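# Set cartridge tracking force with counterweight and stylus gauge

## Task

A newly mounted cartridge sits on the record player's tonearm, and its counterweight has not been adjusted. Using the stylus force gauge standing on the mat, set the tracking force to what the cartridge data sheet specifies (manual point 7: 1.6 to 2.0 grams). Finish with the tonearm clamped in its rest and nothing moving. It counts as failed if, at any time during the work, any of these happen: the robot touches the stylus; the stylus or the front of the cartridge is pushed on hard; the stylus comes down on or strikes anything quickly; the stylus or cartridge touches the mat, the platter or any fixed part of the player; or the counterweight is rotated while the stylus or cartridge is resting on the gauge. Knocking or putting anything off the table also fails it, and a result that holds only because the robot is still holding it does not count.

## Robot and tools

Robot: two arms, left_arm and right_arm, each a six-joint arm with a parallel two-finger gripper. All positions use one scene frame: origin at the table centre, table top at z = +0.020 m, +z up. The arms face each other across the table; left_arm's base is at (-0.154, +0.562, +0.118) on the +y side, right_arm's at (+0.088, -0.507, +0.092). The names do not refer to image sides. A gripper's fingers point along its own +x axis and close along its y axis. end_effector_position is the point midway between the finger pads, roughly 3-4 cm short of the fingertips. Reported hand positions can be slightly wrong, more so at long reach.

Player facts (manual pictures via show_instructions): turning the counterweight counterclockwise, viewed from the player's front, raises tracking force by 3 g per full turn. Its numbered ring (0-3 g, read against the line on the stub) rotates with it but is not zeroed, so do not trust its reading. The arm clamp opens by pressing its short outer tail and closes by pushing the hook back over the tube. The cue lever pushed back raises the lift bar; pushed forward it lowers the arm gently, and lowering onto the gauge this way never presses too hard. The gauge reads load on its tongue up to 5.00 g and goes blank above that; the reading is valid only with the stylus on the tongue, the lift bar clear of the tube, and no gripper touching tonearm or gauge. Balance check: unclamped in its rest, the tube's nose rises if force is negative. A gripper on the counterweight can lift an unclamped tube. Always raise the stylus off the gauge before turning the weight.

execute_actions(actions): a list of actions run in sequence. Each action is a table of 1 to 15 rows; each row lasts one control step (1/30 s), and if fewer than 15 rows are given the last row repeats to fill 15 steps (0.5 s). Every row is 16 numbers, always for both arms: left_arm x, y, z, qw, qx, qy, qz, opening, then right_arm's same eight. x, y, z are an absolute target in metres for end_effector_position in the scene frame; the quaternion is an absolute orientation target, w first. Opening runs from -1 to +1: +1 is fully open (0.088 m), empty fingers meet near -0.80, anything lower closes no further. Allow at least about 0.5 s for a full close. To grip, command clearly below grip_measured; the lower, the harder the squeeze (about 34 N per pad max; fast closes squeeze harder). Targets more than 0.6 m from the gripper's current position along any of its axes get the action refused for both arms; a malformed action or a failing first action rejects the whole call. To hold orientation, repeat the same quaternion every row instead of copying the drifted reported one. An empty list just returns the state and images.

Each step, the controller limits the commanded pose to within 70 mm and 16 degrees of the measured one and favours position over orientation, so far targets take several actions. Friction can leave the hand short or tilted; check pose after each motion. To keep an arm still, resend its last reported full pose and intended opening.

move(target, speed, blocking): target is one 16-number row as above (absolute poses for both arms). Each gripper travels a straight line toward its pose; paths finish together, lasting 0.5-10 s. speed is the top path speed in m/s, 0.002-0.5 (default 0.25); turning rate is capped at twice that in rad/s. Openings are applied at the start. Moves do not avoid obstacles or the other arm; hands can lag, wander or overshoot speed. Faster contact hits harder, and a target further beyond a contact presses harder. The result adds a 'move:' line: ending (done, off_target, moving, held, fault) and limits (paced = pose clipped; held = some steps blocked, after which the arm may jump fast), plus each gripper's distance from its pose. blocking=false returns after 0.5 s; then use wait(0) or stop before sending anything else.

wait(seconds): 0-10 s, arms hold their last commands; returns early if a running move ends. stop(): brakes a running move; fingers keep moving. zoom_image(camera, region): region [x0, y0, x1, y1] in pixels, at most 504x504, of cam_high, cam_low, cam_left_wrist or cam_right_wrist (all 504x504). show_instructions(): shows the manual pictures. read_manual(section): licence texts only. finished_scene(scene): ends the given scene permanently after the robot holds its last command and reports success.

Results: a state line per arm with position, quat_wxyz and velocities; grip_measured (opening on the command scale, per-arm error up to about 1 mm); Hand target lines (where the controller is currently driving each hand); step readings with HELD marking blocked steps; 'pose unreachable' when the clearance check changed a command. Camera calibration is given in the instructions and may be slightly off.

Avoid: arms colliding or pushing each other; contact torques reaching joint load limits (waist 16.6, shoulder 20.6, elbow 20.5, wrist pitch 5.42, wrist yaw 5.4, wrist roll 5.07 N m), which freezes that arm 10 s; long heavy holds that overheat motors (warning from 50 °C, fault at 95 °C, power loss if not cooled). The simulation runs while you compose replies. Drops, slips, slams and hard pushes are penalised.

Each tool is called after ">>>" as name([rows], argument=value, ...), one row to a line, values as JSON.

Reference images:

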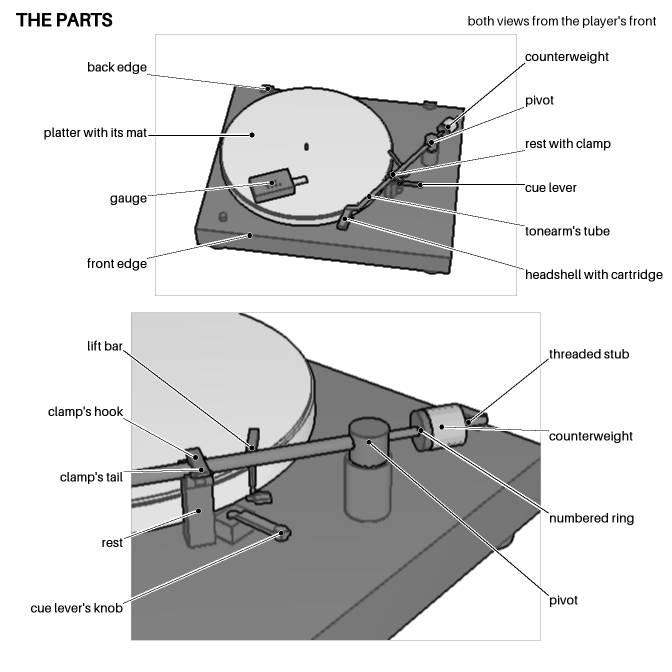

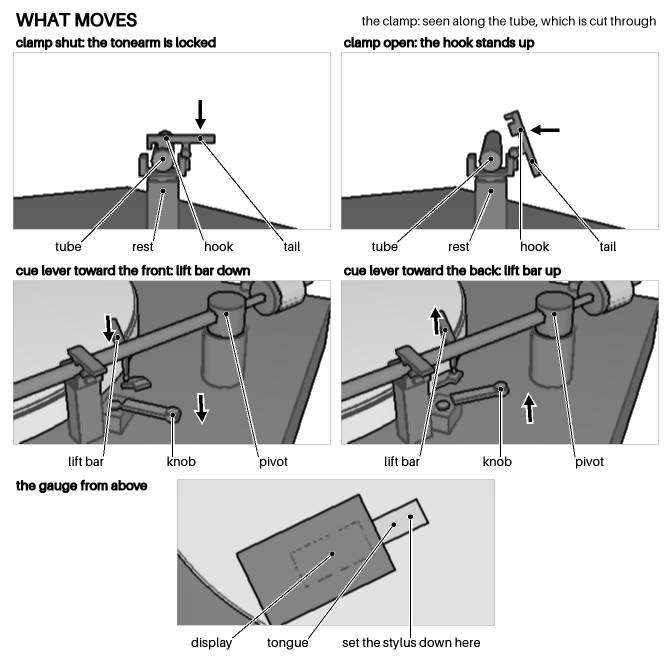

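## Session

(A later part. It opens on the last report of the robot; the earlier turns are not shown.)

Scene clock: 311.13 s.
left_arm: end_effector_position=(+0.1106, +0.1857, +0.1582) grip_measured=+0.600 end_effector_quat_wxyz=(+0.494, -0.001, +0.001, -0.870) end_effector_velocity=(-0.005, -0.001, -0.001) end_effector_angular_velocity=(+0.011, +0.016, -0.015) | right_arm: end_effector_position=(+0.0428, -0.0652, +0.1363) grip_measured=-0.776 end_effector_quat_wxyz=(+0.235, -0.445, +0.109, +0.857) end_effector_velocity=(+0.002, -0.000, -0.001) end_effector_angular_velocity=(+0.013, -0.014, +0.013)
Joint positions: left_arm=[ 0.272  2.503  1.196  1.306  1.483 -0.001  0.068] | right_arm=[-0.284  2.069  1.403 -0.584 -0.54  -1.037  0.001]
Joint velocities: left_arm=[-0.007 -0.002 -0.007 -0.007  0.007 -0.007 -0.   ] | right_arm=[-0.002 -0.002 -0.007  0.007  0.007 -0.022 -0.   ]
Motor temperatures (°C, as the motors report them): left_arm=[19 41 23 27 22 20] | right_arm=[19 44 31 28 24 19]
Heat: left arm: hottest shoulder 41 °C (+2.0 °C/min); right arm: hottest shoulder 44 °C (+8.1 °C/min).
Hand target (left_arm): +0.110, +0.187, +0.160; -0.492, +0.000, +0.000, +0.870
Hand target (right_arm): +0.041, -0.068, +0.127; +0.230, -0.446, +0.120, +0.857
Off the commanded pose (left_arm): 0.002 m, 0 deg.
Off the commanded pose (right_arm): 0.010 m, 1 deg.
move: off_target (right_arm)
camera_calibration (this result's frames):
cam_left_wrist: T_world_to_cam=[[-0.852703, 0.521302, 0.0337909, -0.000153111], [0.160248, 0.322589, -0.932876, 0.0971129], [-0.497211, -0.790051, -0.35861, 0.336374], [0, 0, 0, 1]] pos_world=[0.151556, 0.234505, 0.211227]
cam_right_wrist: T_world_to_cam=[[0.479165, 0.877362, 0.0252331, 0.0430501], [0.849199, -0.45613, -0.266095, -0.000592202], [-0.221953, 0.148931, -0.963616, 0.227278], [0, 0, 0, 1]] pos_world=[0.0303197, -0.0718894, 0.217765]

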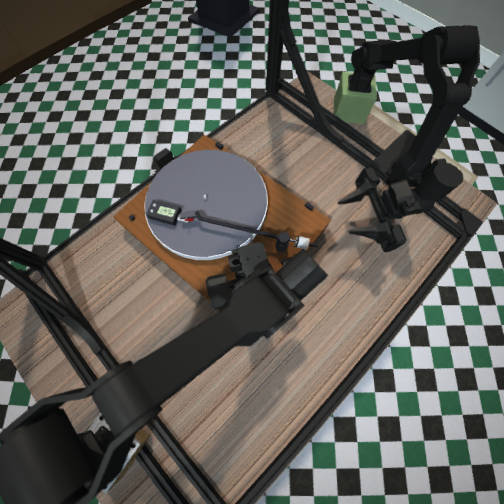

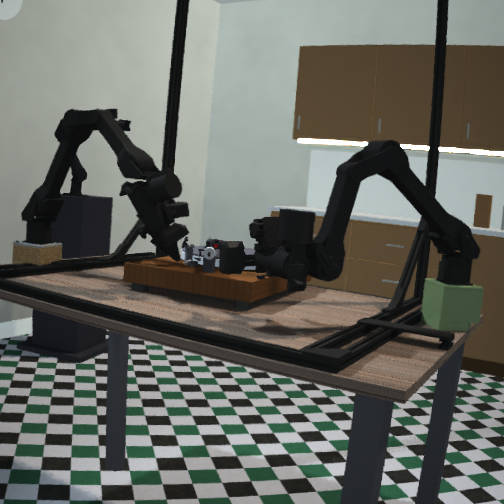

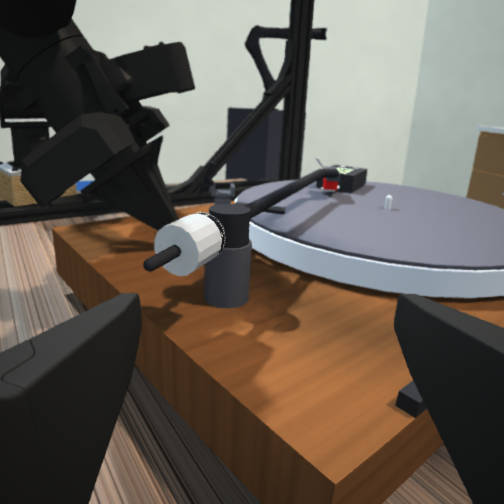

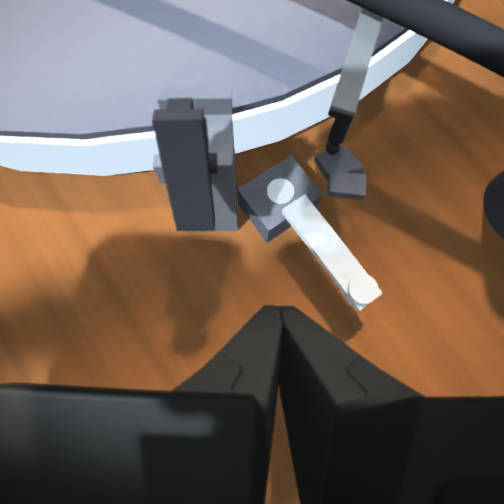

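>>> move(target=[0.11,0.187,0.16,0.492,0,0,-0.870,0.6,0.037,-0.027,0.129,0.23,-0.446,0.12,0.857,-0.9], speed=0.02)

>>> move(target=[0.11,0.187,0.16,0.492,0,0,-0.870,0.6,0.045,-0.05,0.21,0.23,-0.446,0.12,0.857,-0.2], speed=0.1)

>>> move(target=[0.11,0.187,0.16,0.492,0,0,-0.870,0.6,-0.096,-0.049,0.2,0.785,-0.095,0.55,0.279,-0.2])

Scene clock: 322.20 s.
left_arm: end_effector_position=(+0.1105, +0.1858, +0.1580) grip_measured=+0.600 end_effector_quat_wxyz=(+0.494, -0.001, +0.002, -0.870) end_effector_velocity=(+0.002, +0.000, -0.000) end_effector_angular_velocity=(+0.001, -0.000, +0.010) | right_arm: end_effector_position=(+0.0383, -0.0288, +0.1338) grip_measured=-0.776 end_effector_quat_wxyz=(+0.232, -0.444, +0.115, +0.858) end_effector_velocity=(+0.000, -0.001, +0.002) end_effector_angular_velocity=(-0.008, +0.005, +0.006)
Joint positions: left_arm=[ 0.272  2.503  1.195  1.306  1.483 -0.001  0.068] | right_arm=[-0.268  2.207  1.615 -0.663 -0.54  -1.019  0.001]
Joint velocities: left_arm=[ 0.002 -0.002 -0.002 -0.007 -0.007  0.007 -0.   ] | right_arm=[-0.002  0.002  0.012 -0.022 -0.007 -0.007 -0.   ]
Motor temperatures (°C, as the motors report them): left_arm=[19 42 23 27 22 20] | right_arm=[19 43 31 28 24 19]
Heat: left arm: hottest shoulder 42 °C (+2.0 °C/min); right arm: hottest shoulder 43 °C (+5.0 °C/min).
Hand target (left_arm): +0.110, +0.187, +0.160; -0.492, +0.000, -0.000, +0.870
Hand target (right_arm): +0.037, -0.027, +0.129; +0.230, -0.446, +0.120, +0.857
Off the commanded pose (left_arm): 0.002 m, 0 deg.
Off the commanded pose (right_arm): 0.005 m, 1 deg.
move: done
camera_calibration (this result's frames):
cam_left_wrist: T_world_to_cam=[[-0.852682, 0.521287, 0.0345512, -0.000353251], [0.159671, 0.323006, -0.93283, 0.0969861], [-0.497433, -0.78989, -0.358656, 0.336342], [0, 0, 0, 1]] pos_world=[0.15152, 0.23453, 0.211115]
cam_right_wrist: T_world_to_cam=[[0.478891, 0.877796, 0.0116926, 0.0152401], [0.848083, -0.459158, -0.264441, 0.0188929], [-0.226757, 0.136555, -0.964331, 0.218382], [0, 0, 0, 1]] pos_world=[0.0261984, -0.0345239, 0.21541]

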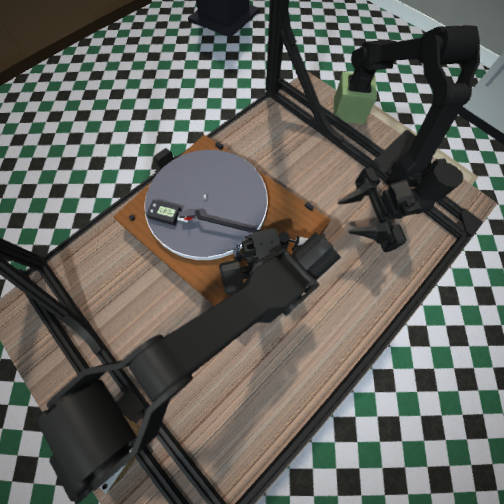

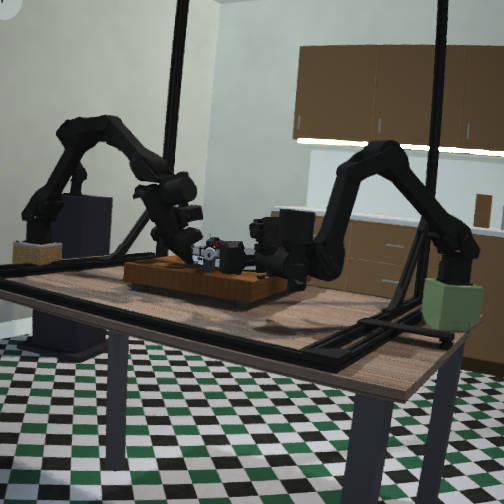

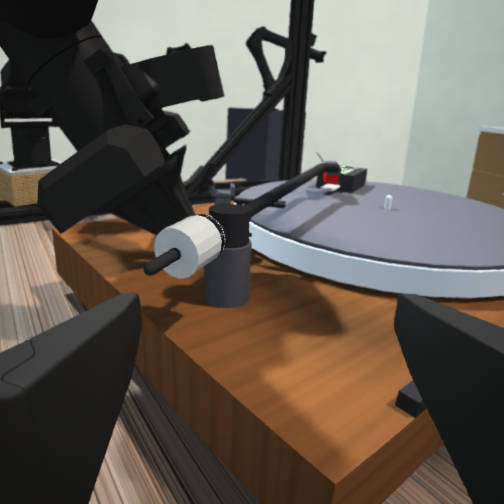

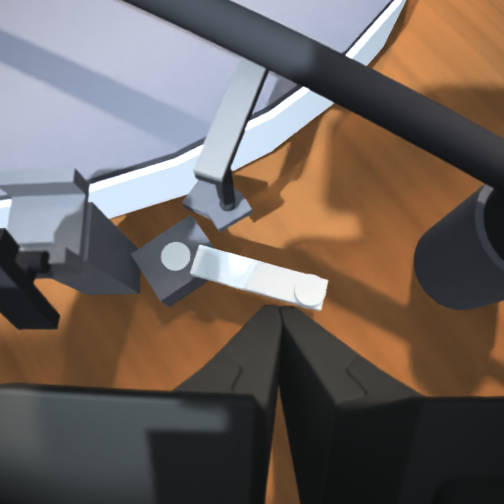

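Scene clock: 323.43 s.
left_arm: end_effector_position=(+0.1105, +0.1858, +0.1580) grip_measured=+0.600 end_effector_quat_wxyz=(+0.494, -0.001, +0.002, -0.870) end_effector_velocity=(-0.002, +0.000, -0.000) end_effector_angular_velocity=(+0.008, +0.012, -0.010) | right_arm: end_effector_position=(+0.0437, -0.0512, +0.2005) grip_measured=-0.200 end_effector_quat_wxyz=(+0.225, -0.449, +0.130, +0.855) end_effector_velocity=(+0.002, -0.001, +0.001) end_effector_angular_velocity=(+0.001, -0.009, +0.002)
Joint positions: left_arm=[ 0.272  2.503  1.195  1.306  1.483 -0.001  0.068] | right_arm=[-0.283  2.08   1.698 -0.914 -0.54  -1.034  0.029]
Joint velocities: left_arm=[-0.002 -0.002 -0.002 -0.007  0.007 -0.007 -0.   ] | right_arm=[-0.002 -0.002  0.002 -0.007  0.007 -0.007  0.   ]
Motor temperatures (°C, as the motors report them): left_arm=[19 42 23 27 22 20] | right_arm=[19 43 31 28 24 19]
Heat: left arm: hottest shoulder 42 °C (+2.0 °C/min); right arm: hottest shoulder 43 °C (+5.1 °C/min).
Hand target (left_arm): +0.110, +0.187, +0.160; -0.492, +0.000, +0.000, +0.870
Hand target (right_arm): +0.045, -0.050, +0.210; +0.230, -0.446, +0.120, +0.857
Off the commanded pose (left_arm): 0.002 m, 0 deg.
Off the commanded pose (right_arm): 0.010 m, 1 deg.
move: off_target (right_arm)
camera_calibration (this result's frames):
cam_left_wrist: T_world_to_cam=[[-0.852682, 0.521287, 0.0345512, -0.000353251], [0.159671, 0.323006, -0.93283, 0.0969861], [-0.497433, -0.78989, -0.358656, 0.336342], [0, 0, 0, 1]] pos_world=[0.15152, 0.23453, 0.211115]
cam_right_wrist: T_world_to_cam=[[0.480862, 0.876602, -0.0184695, 0.0374511], [0.847345, -0.47002, -0.247159, 0.0176531], [-0.225341, 0.103199, -0.968799, 0.286092], [0, 0, 0, 1]] pos_world=[0.0315013, -0.0540569, 0.282221]

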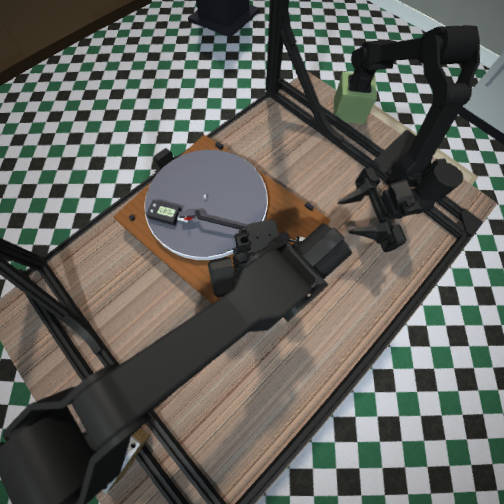

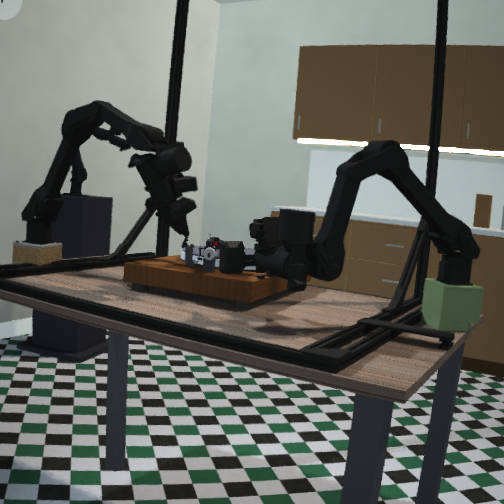

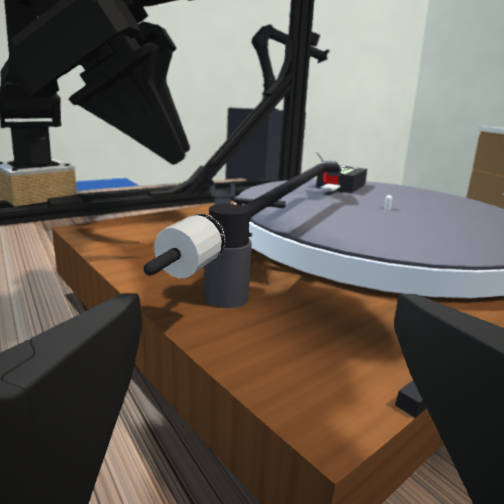

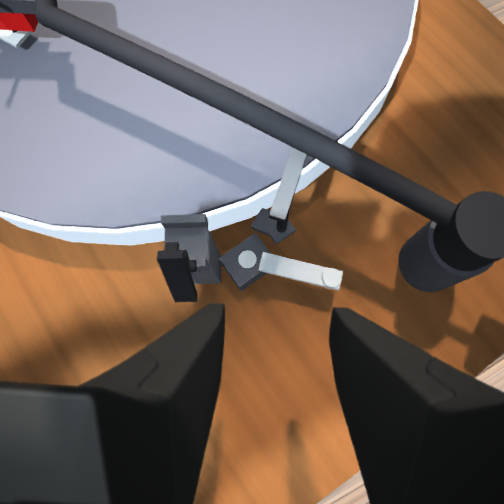

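Scene clock: 328.00 s.
left_arm: end_effector_position=(+0.1104, +0.1858, +0.1580) grip_measured=+0.600 end_effector_quat_wxyz=(+0.494, -0.001, +0.002, -0.870) end_effector_velocity=(-0.001, -0.000, +0.003) end_effector_angular_velocity=(-0.020, -0.028, -0.010) | right_arm: end_effector_position=(-0.0951, -0.0505, +0.2059) grip_measured=-0.200 end_effector_quat_wxyz=(+0.781, -0.092, +0.550, +0.283) end_effector_velocity=(+0.001, -0.002, +0.000) end_effector_angular_velocity=(-0.018, +0.003, -0.021)
Joint positions: left_arm=[ 0.272  2.503  1.195  1.306  1.483 -0.001  0.068] | right_arm=[ 0.284  2.298  2.125 -1.194  0.378  1.478  0.029]
Joint velocities: left_arm=[-0.002 -0.002  0.002  0.022  0.007  0.007  0.   ] | right_arm=[-0.002  0.012  0.027 -0.037 -0.007  0.022 -0.   ]
Motor temperatures (°C, as the motors report them): left_arm=[19 42 23 27 22 20] | right_arm=[19 43 32 28 24 19]
Heat: left arm: hottest shoulder 42 °C (+2.0 °C/min); right arm: hottest shoulder 43 °C (+4.0 °C/min).
Hand target (left_arm): +0.110, +0.187, +0.160; -0.492, +0.000, -0.000, +0.870
Hand target (right_arm): -0.096, -0.049, +0.200; +0.783, -0.095, +0.548, +0.279
Off the commanded pose (left_arm): 0.002 m, 0 deg.
Off the commanded pose (right_arm): 0.006 m, 1 deg.
move: done
camera_calibration (this result's frames):
cam_left_wrist: T_world_to_cam=[[-0.852671, 0.521279, 0.0349313, -0.00049448], [0.159383, 0.323215, -0.932807, 0.0968985], [-0.497543, -0.78981, -0.358679, 0.33632], [0, 0, 0, 1]] pos_world=[0.151468, 0.234568, 0.211036]
cam_right_wrist: T_world_to_cam=[[0.562486, -0.809196, -0.16974, 0.0573927], [-0.824842, -0.563343, -0.0477572, -0.067802], [-0.0569772, 0.166872, -0.984331, 0.282446], [0, 0, 0, 1]] pos_world=[-0.0721155, -0.0388861, 0.284524]

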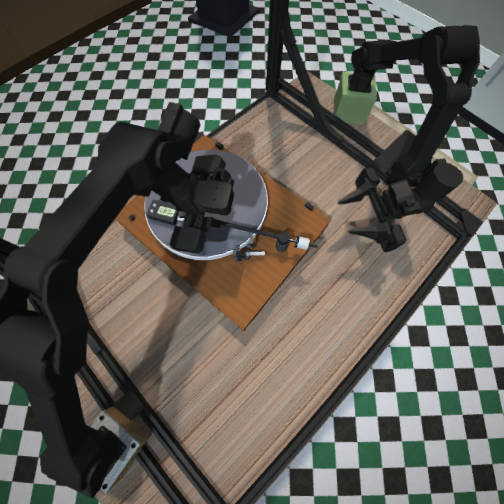

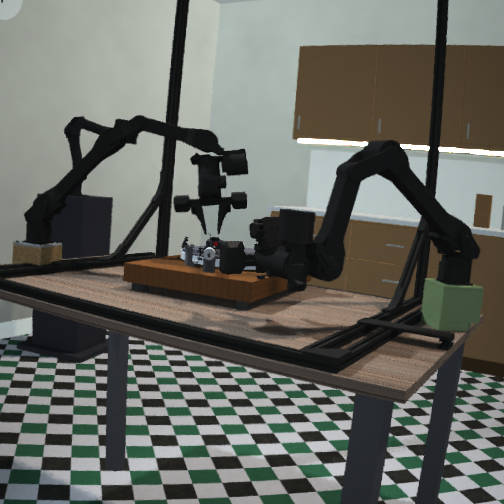

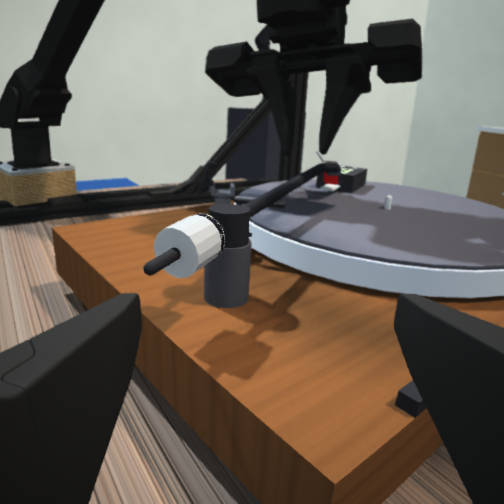

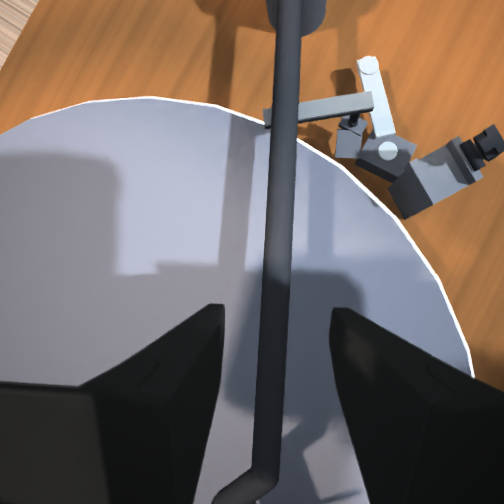

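Descend along the finger axis, then drag with open fingers to the 47° pose.

>>> move(target=[0.11,0.187,0.16,0.492,0,0,-0.870,0.6,-0.097,-0.046,0.158,0.785,-0.095,0.55,0.279,-0.2], speed=0.04)

>>> move(target=[0.11,0.187,0.16,0.492,0,0,-0.870,0.6,-0.073,-0.075,0.17,0.754,-0.224,0.528,0.32,-0.2], speed=0.04)

Scene clock: 336.17 s.
left_arm: end_effector_position=(+0.1105, +0.1860, +0.1579) grip_measured=+0.600 end_effector_quat_wxyz=(+0.494, -0.001, +0.002, -0.869) end_effector_velocity=(-0.004, -0.001, -0.001) end_effector_angular_velocity=(+0.017, +0.024, -0.015) | right_arm: end_effector_position=(-0.0981, -0.0447, +0.1691) grip_measured=-0.200 end_effector_quat_wxyz=(+0.780, -0.086, +0.551, +0.285) end_effector_velocity=(-0.000, +0.001, +0.000) end_effector_angular_velocity=(-0.002, +0.002, +0.019)
Joint positions: left_arm=[ 0.272  2.503  1.194  1.306  1.483 -0.001  0.068] | right_arm=[ 0.284  2.32   2.013 -1.049  0.378  1.479  0.029]
Joint velocities: left_arm=[-0.007 -0.002 -0.002 -0.022  0.007 -0.007  0.   ] | right_arm=[-0.002 -0.002 -0.002  0.007 -0.007 -0.022 -0.   ]
Motor temperatures (°C, as the motors report them): left_arm=[19 42 23 27 22 20] | right_arm=[19 43 32 27 24 19]
Heat: left arm: hottest shoulder 42 °C (+2.0 °C/min); right arm: hottest shoulder 43 °C (+1.0 °C/min).
Hand target (left_arm): +0.110, +0.187, +0.160; -0.492, +0.000, -0.000, +0.870
Hand target (right_arm): -0.097, -0.046, +0.158; +0.783, -0.095, +0.548, +0.278
Off the commanded pose (left_arm): 0.002 m, 0 deg.
Off the commanded pose (right_arm): 0.011 m, 1 deg.
move: off_target (right_arm)
camera_calibration (this result's frames):
cam_left_wrist: T_world_to_cam=[[-0.852859, 0.520946, 0.0353114, -0.000483506], [0.158971, 0.323484, -0.932784, 0.0967578], [-0.497353, -0.78992, -0.358701, 0.336451], [0, 0, 0, 1]] pos_world=[0.151541, 0.234722, 0.210957]
cam_right_wrist: T_world_to_cam=[[0.560277, -0.808096, -0.181851, 0.0594488], [-0.825948, -0.561603, -0.0491106, -0.0686267], [-0.0624421, 0.177715, -0.982099, 0.244628], [0, 0, 0, 1]] pos_world=[-0.0747148, -0.0339748, 0.24769]

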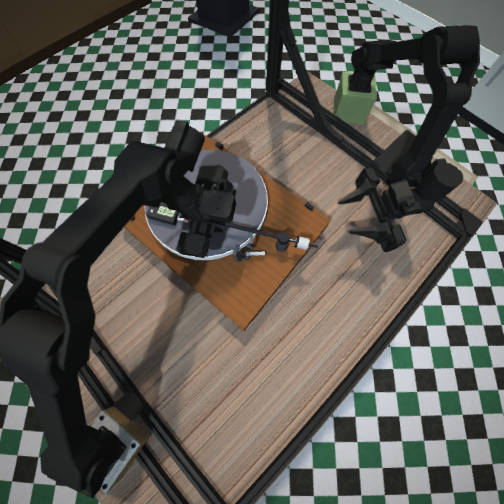

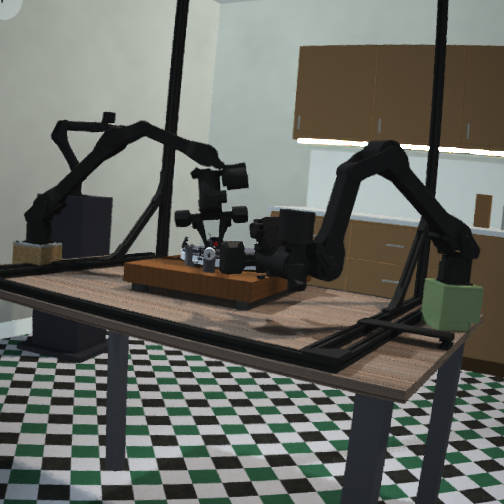

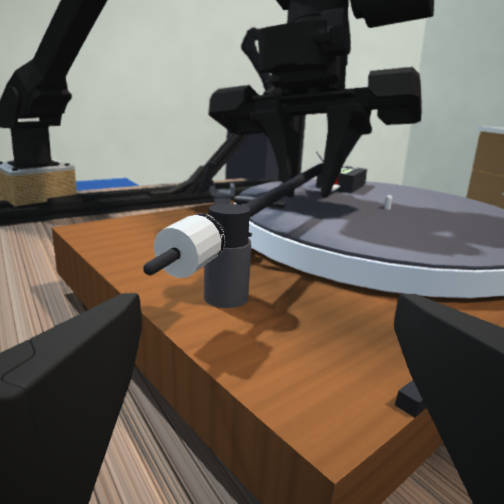

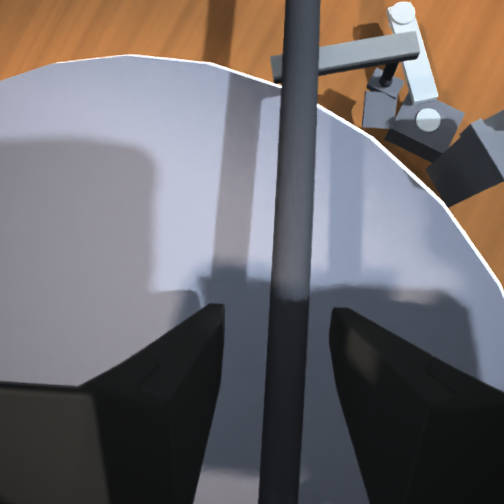

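Scene clock: 340.03 s.
left_arm: end_effector_position=(+0.1105, +0.1860, +0.1579) grip_measured=+0.600 end_effector_quat_wxyz=(+0.494, -0.001, +0.002, -0.869) end_effector_velocity=(-0.001, -0.001, -0.001) end_effector_angular_velocity=(+0.002, +0.004, +0.005) | right_arm: end_effector_position=(-0.0751, -0.0726, +0.1652) grip_measured=-0.200 end_effector_quat_wxyz=(+0.755, -0.224, +0.527, +0.319) end_effector_velocity=(+0.005, -0.005, +0.000) end_effector_angular_velocity=(-0.028, -0.009, +0.014)
Joint positions: left_arm=[ 0.272  2.503  1.194  1.306  1.483 -0.001  0.068] | right_arm=[ 0.254  2.253  1.908 -1.108  0.332  1.216  0.029]
Joint velocities: left_arm=[-0.002  0.002 -0.002  0.007 -0.007 -0.007  0.   ] | right_arm=[-0.007 -0.007 -0.007 -0.022 -0.007 -0.022 -0.   ]
Motor temperatures (°C, as the motors report them): left_arm=[19 42 23 27 22 20] | right_arm=[19 45 32 27 24 19]
Heat: left arm: hottest shoulder 42 °C (+2.0 °C/min); right arm: hottest shoulder 45 °C (+3.0 °C/min).
Hand target (left_arm): +0.110, +0.187, +0.160; -0.492, -0.000, +0.000, +0.870
Hand target (right_arm): -0.073, -0.075, +0.170; +0.754, -0.224, +0.528, +0.320
Off the commanded pose (left_arm): 0.002 m, 0 deg.
Off the commanded pose (right_arm): 0.006 m, 0 deg.
move: done
camera_calibration (this result's frames):
cam_left_wrist: T_world_to_cam=[[-0.852859, 0.520946, 0.0353114, -0.000483506], [0.158971, 0.323484, -0.932784, 0.0967578], [-0.497353, -0.78992, -0.358701, 0.336451], [0, 0, 0, 1]] pos_world=[0.151541, 0.234722, 0.210957]
cam_right_wrist: T_world_to_cam=[[0.73421, -0.678921, -0.00101736, 0.0158935], [-0.678922, -0.734209, -0.00132675, -0.0748795], [0.000153804, 0.00166482, -0.999999, 0.242077], [0, 0, 0, 1]] pos_world=[-0.0625438, -0.0445897, 0.241994]

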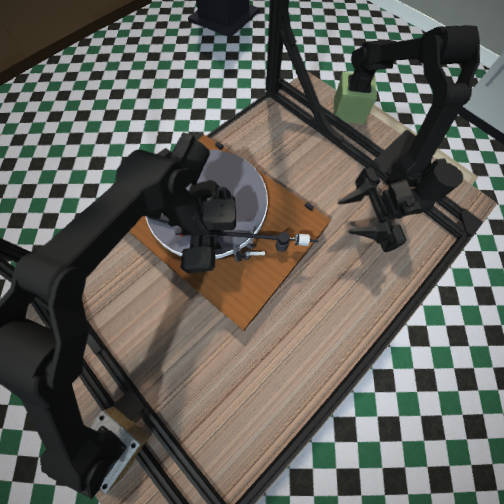

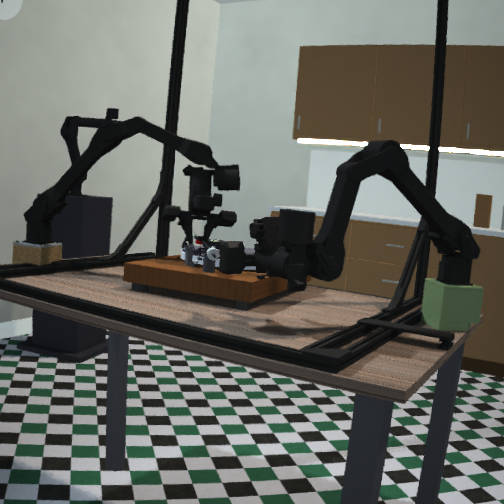

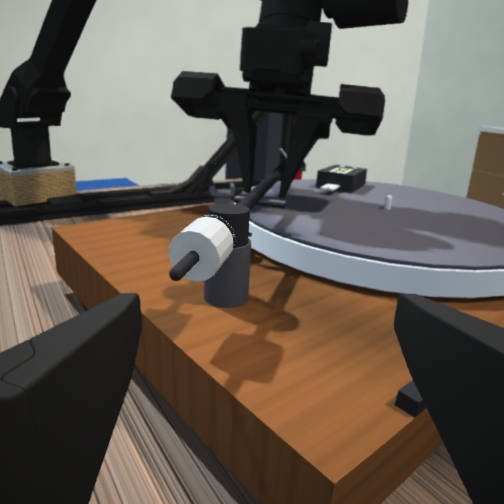

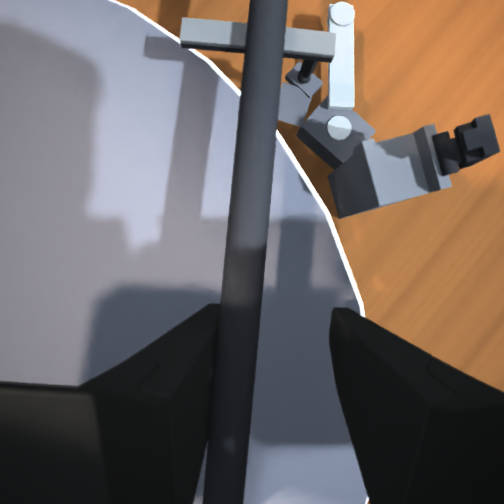

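>>> move(target=[0.11,0.187,0.16,0.492,0,0,-0.870,0.6,-0.075,-0.0726,0.166,0.754,-0.224,0.528,0.32,-0.65], speed=0.04)

>>> move(target=[0.11,0.187,0.16,0.492,0,0,-0.870,0.6,-0.038,-0.1005,0.178,0.706,-0.291,0.495,0.416,-0.65], speed=0.04)

>>> zoom_image(camera="cam_low", region=[140, 210, 240, 280])

Scene clock: 347.63 s.
left_arm: end_effector_position=(+0.1104, +0.1860, +0.1578) grip_measured=+0.600 end_effector_quat_wxyz=(+0.494, -0.001, +0.002, -0.870) end_effector_velocity=(-0.000, -0.001, +0.001) end_effector_angular_velocity=(-0.001, +0.000, +0.005) | right_arm: end_effector_position=(-0.0752, -0.0730, +0.1651) grip_measured=-0.614 end_effector_quat_wxyz=(+0.755, -0.225, +0.528, +0.319) end_effector_velocity=(-0.001, +0.002, +0.004) end_effector_angular_velocity=(+0.017, -0.001, +0.008)
Joint positions: left_arm=[ 0.272  2.503  1.194  1.306  1.483 -0.001  0.068] | right_arm=[ 0.254  2.252  1.906 -1.109  0.33   1.215  0.009]
Joint velocities: left_arm=[-0.002 -0.002 -0.002  0.007 -0.007 -0.007 -0.   ] | right_arm=[ 0.002 -0.007  0.002  0.007  0.007 -0.007 -0.   ]
Motor temperatures (°C, as the motors report them): left_arm=[19 42 23 27 22 20] | right_arm=[19 47 32 27 24 19]
Heat: left arm: hottest shoulder 42 °C (+1.0 °C/min); right arm: hottest shoulder 47 °C (+5.1 °C/min).
Hand target (left_arm): +0.110, +0.187, +0.160; -0.492, +0.000, -0.000, +0.871
Hand target (right_arm): -0.075, -0.073, +0.166; +0.754, -0.224, +0.528, +0.320
Off the commanded pose (left_arm): 0.002 m, 0 deg.
Off the commanded pose (right_arm): 0.001 m, 0 deg.
move: done
camera_calibration (this result's frames):
cam_left_wrist: T_world_to_cam=[[-0.852649, 0.521264, 0.0356916, -0.000764525], [0.158805, 0.323631, -0.932762, 0.0966666], [-0.497766, -0.78965, -0.358723, 0.336426], [0, 0, 0, 1]] pos_world=[0.151458, 0.234773, 0.210878]
cam_right_wrist: T_world_to_cam=[[0.73506, -0.678002, -0.000444041, 0.0157093], [-0.678002, -0.73506, 0.000372904, -0.0754678], [-0.000579226, 0.000026954, -1, 0.241842], [0, 0, 0, 1]] pos_world=[-0.0625745, -0.0448289, 0.241877]

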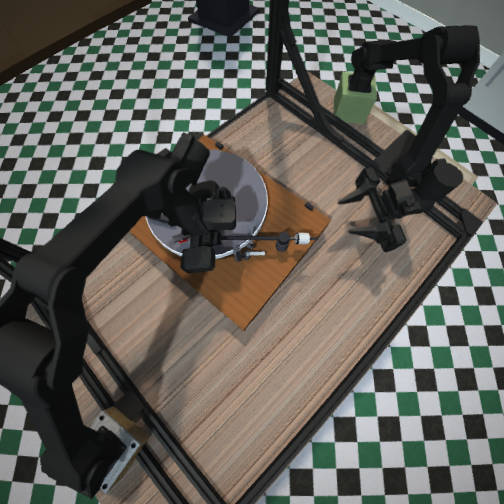

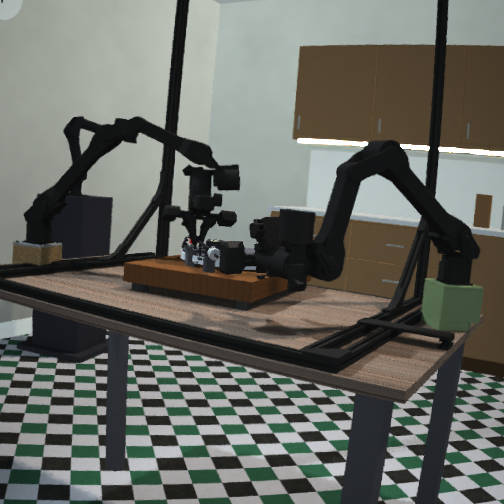

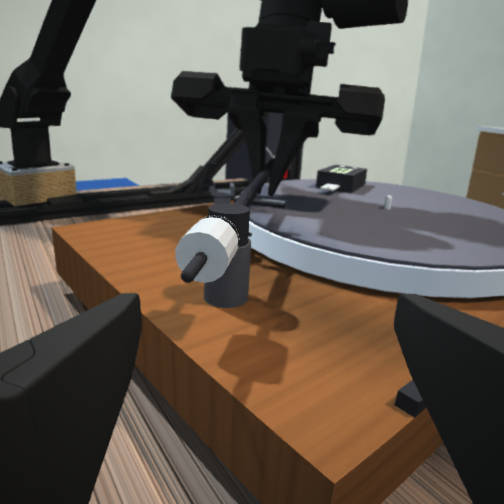

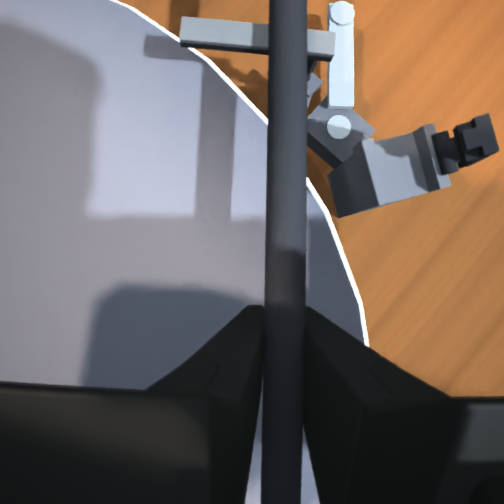

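Scene clock: 351.17 s.
left_arm: end_effector_position=(+0.1104, +0.1860, +0.1578) grip_measured=+0.600 end_effector_quat_wxyz=(+0.494, -0.001, +0.002, -0.870) end_effector_velocity=(-0.002, -0.002, -0.000) end_effector_angular_velocity=(+0.001, -0.000, -0.000) | right_arm: end_effector_position=(-0.0383, -0.0979, +0.1715) grip_measured=-0.614 end_effector_quat_wxyz=(+0.706, -0.295, +0.495, +0.411) end_effector_velocity=(+0.001, +0.002, +0.002) end_effector_angular_velocity=(+0.014, +0.009, +0.015)
Joint positions: left_arm=[ 0.272  2.503  1.194  1.306  1.483 -0.001  0.068] | right_arm=[ 0.184  2.026  1.574 -0.911  0.273  0.875  0.009]
Joint velocities: left_arm=[-0.007 -0.002 -0.002 -0.007 -0.007  0.007 -0.   ] | right_arm=[-0.007 -0.012 -0.012  0.022 -0.007 -0.022 -0.   ]
Motor temperatures (°C, as the motors report them): left_arm=[19 42 23 27 22 20] | right_arm=[19 48 32 27 24 19]
Heat: left arm: hottest shoulder 42 °C (+1.0 °C/min); right arm: hottest shoulder 48 °C (+6.0 °C/min).
Hand target (left_arm): +0.110, +0.187, +0.160; -0.492, -0.000, +0.000, +0.870
Hand target (right_arm): -0.038, -0.100, +0.178; +0.706, -0.291, +0.495, +0.415
Off the commanded pose (left_arm): 0.002 m, 0 deg.
Off the commanded pose (right_arm): 0.007 m, 1 deg.
move: done
camera_calibration (this result's frames):
cam_left_wrist: T_world_to_cam=[[-0.852649, 0.521264, 0.0356916, -0.000764525], [0.158805, 0.323631, -0.932762, 0.0966666], [-0.497766, -0.78965, -0.358723, 0.336426], [0, 0, 0, 1]] pos_world=[0.151458, 0.234773, 0.210878]
cam_right_wrist: T_world_to_cam=[[0.884046, -0.467353, 0.00656161, -0.00316404], [-0.467395, -0.884013, 0.00792239, -0.0765324], [0.002098, -0.0100706, -0.999947, 0.247276], [0, 0, 0, 1]] pos_world=[-0.0334925, -0.0666441, 0.24789]

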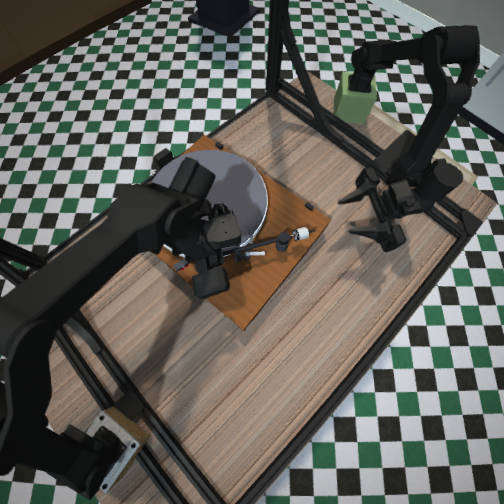

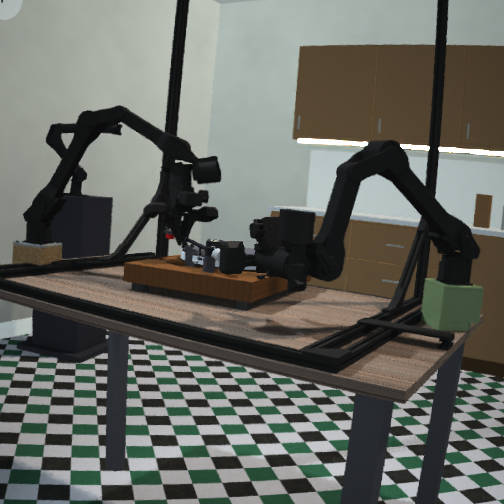

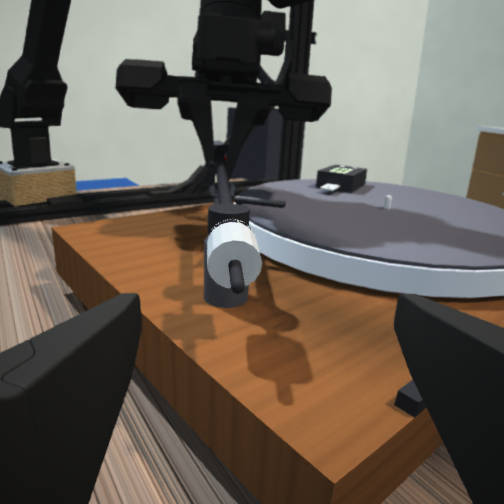

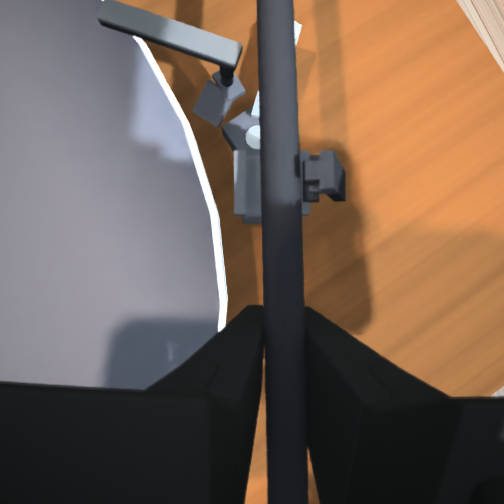

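Region (140, 210, 240, 280) of cam_low's 504x504 image, scaled by 5.040, with more detail than that image has; it fills the top 353 rows of this view, and the rest is white.

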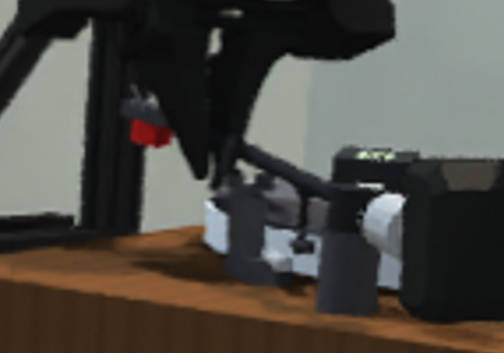

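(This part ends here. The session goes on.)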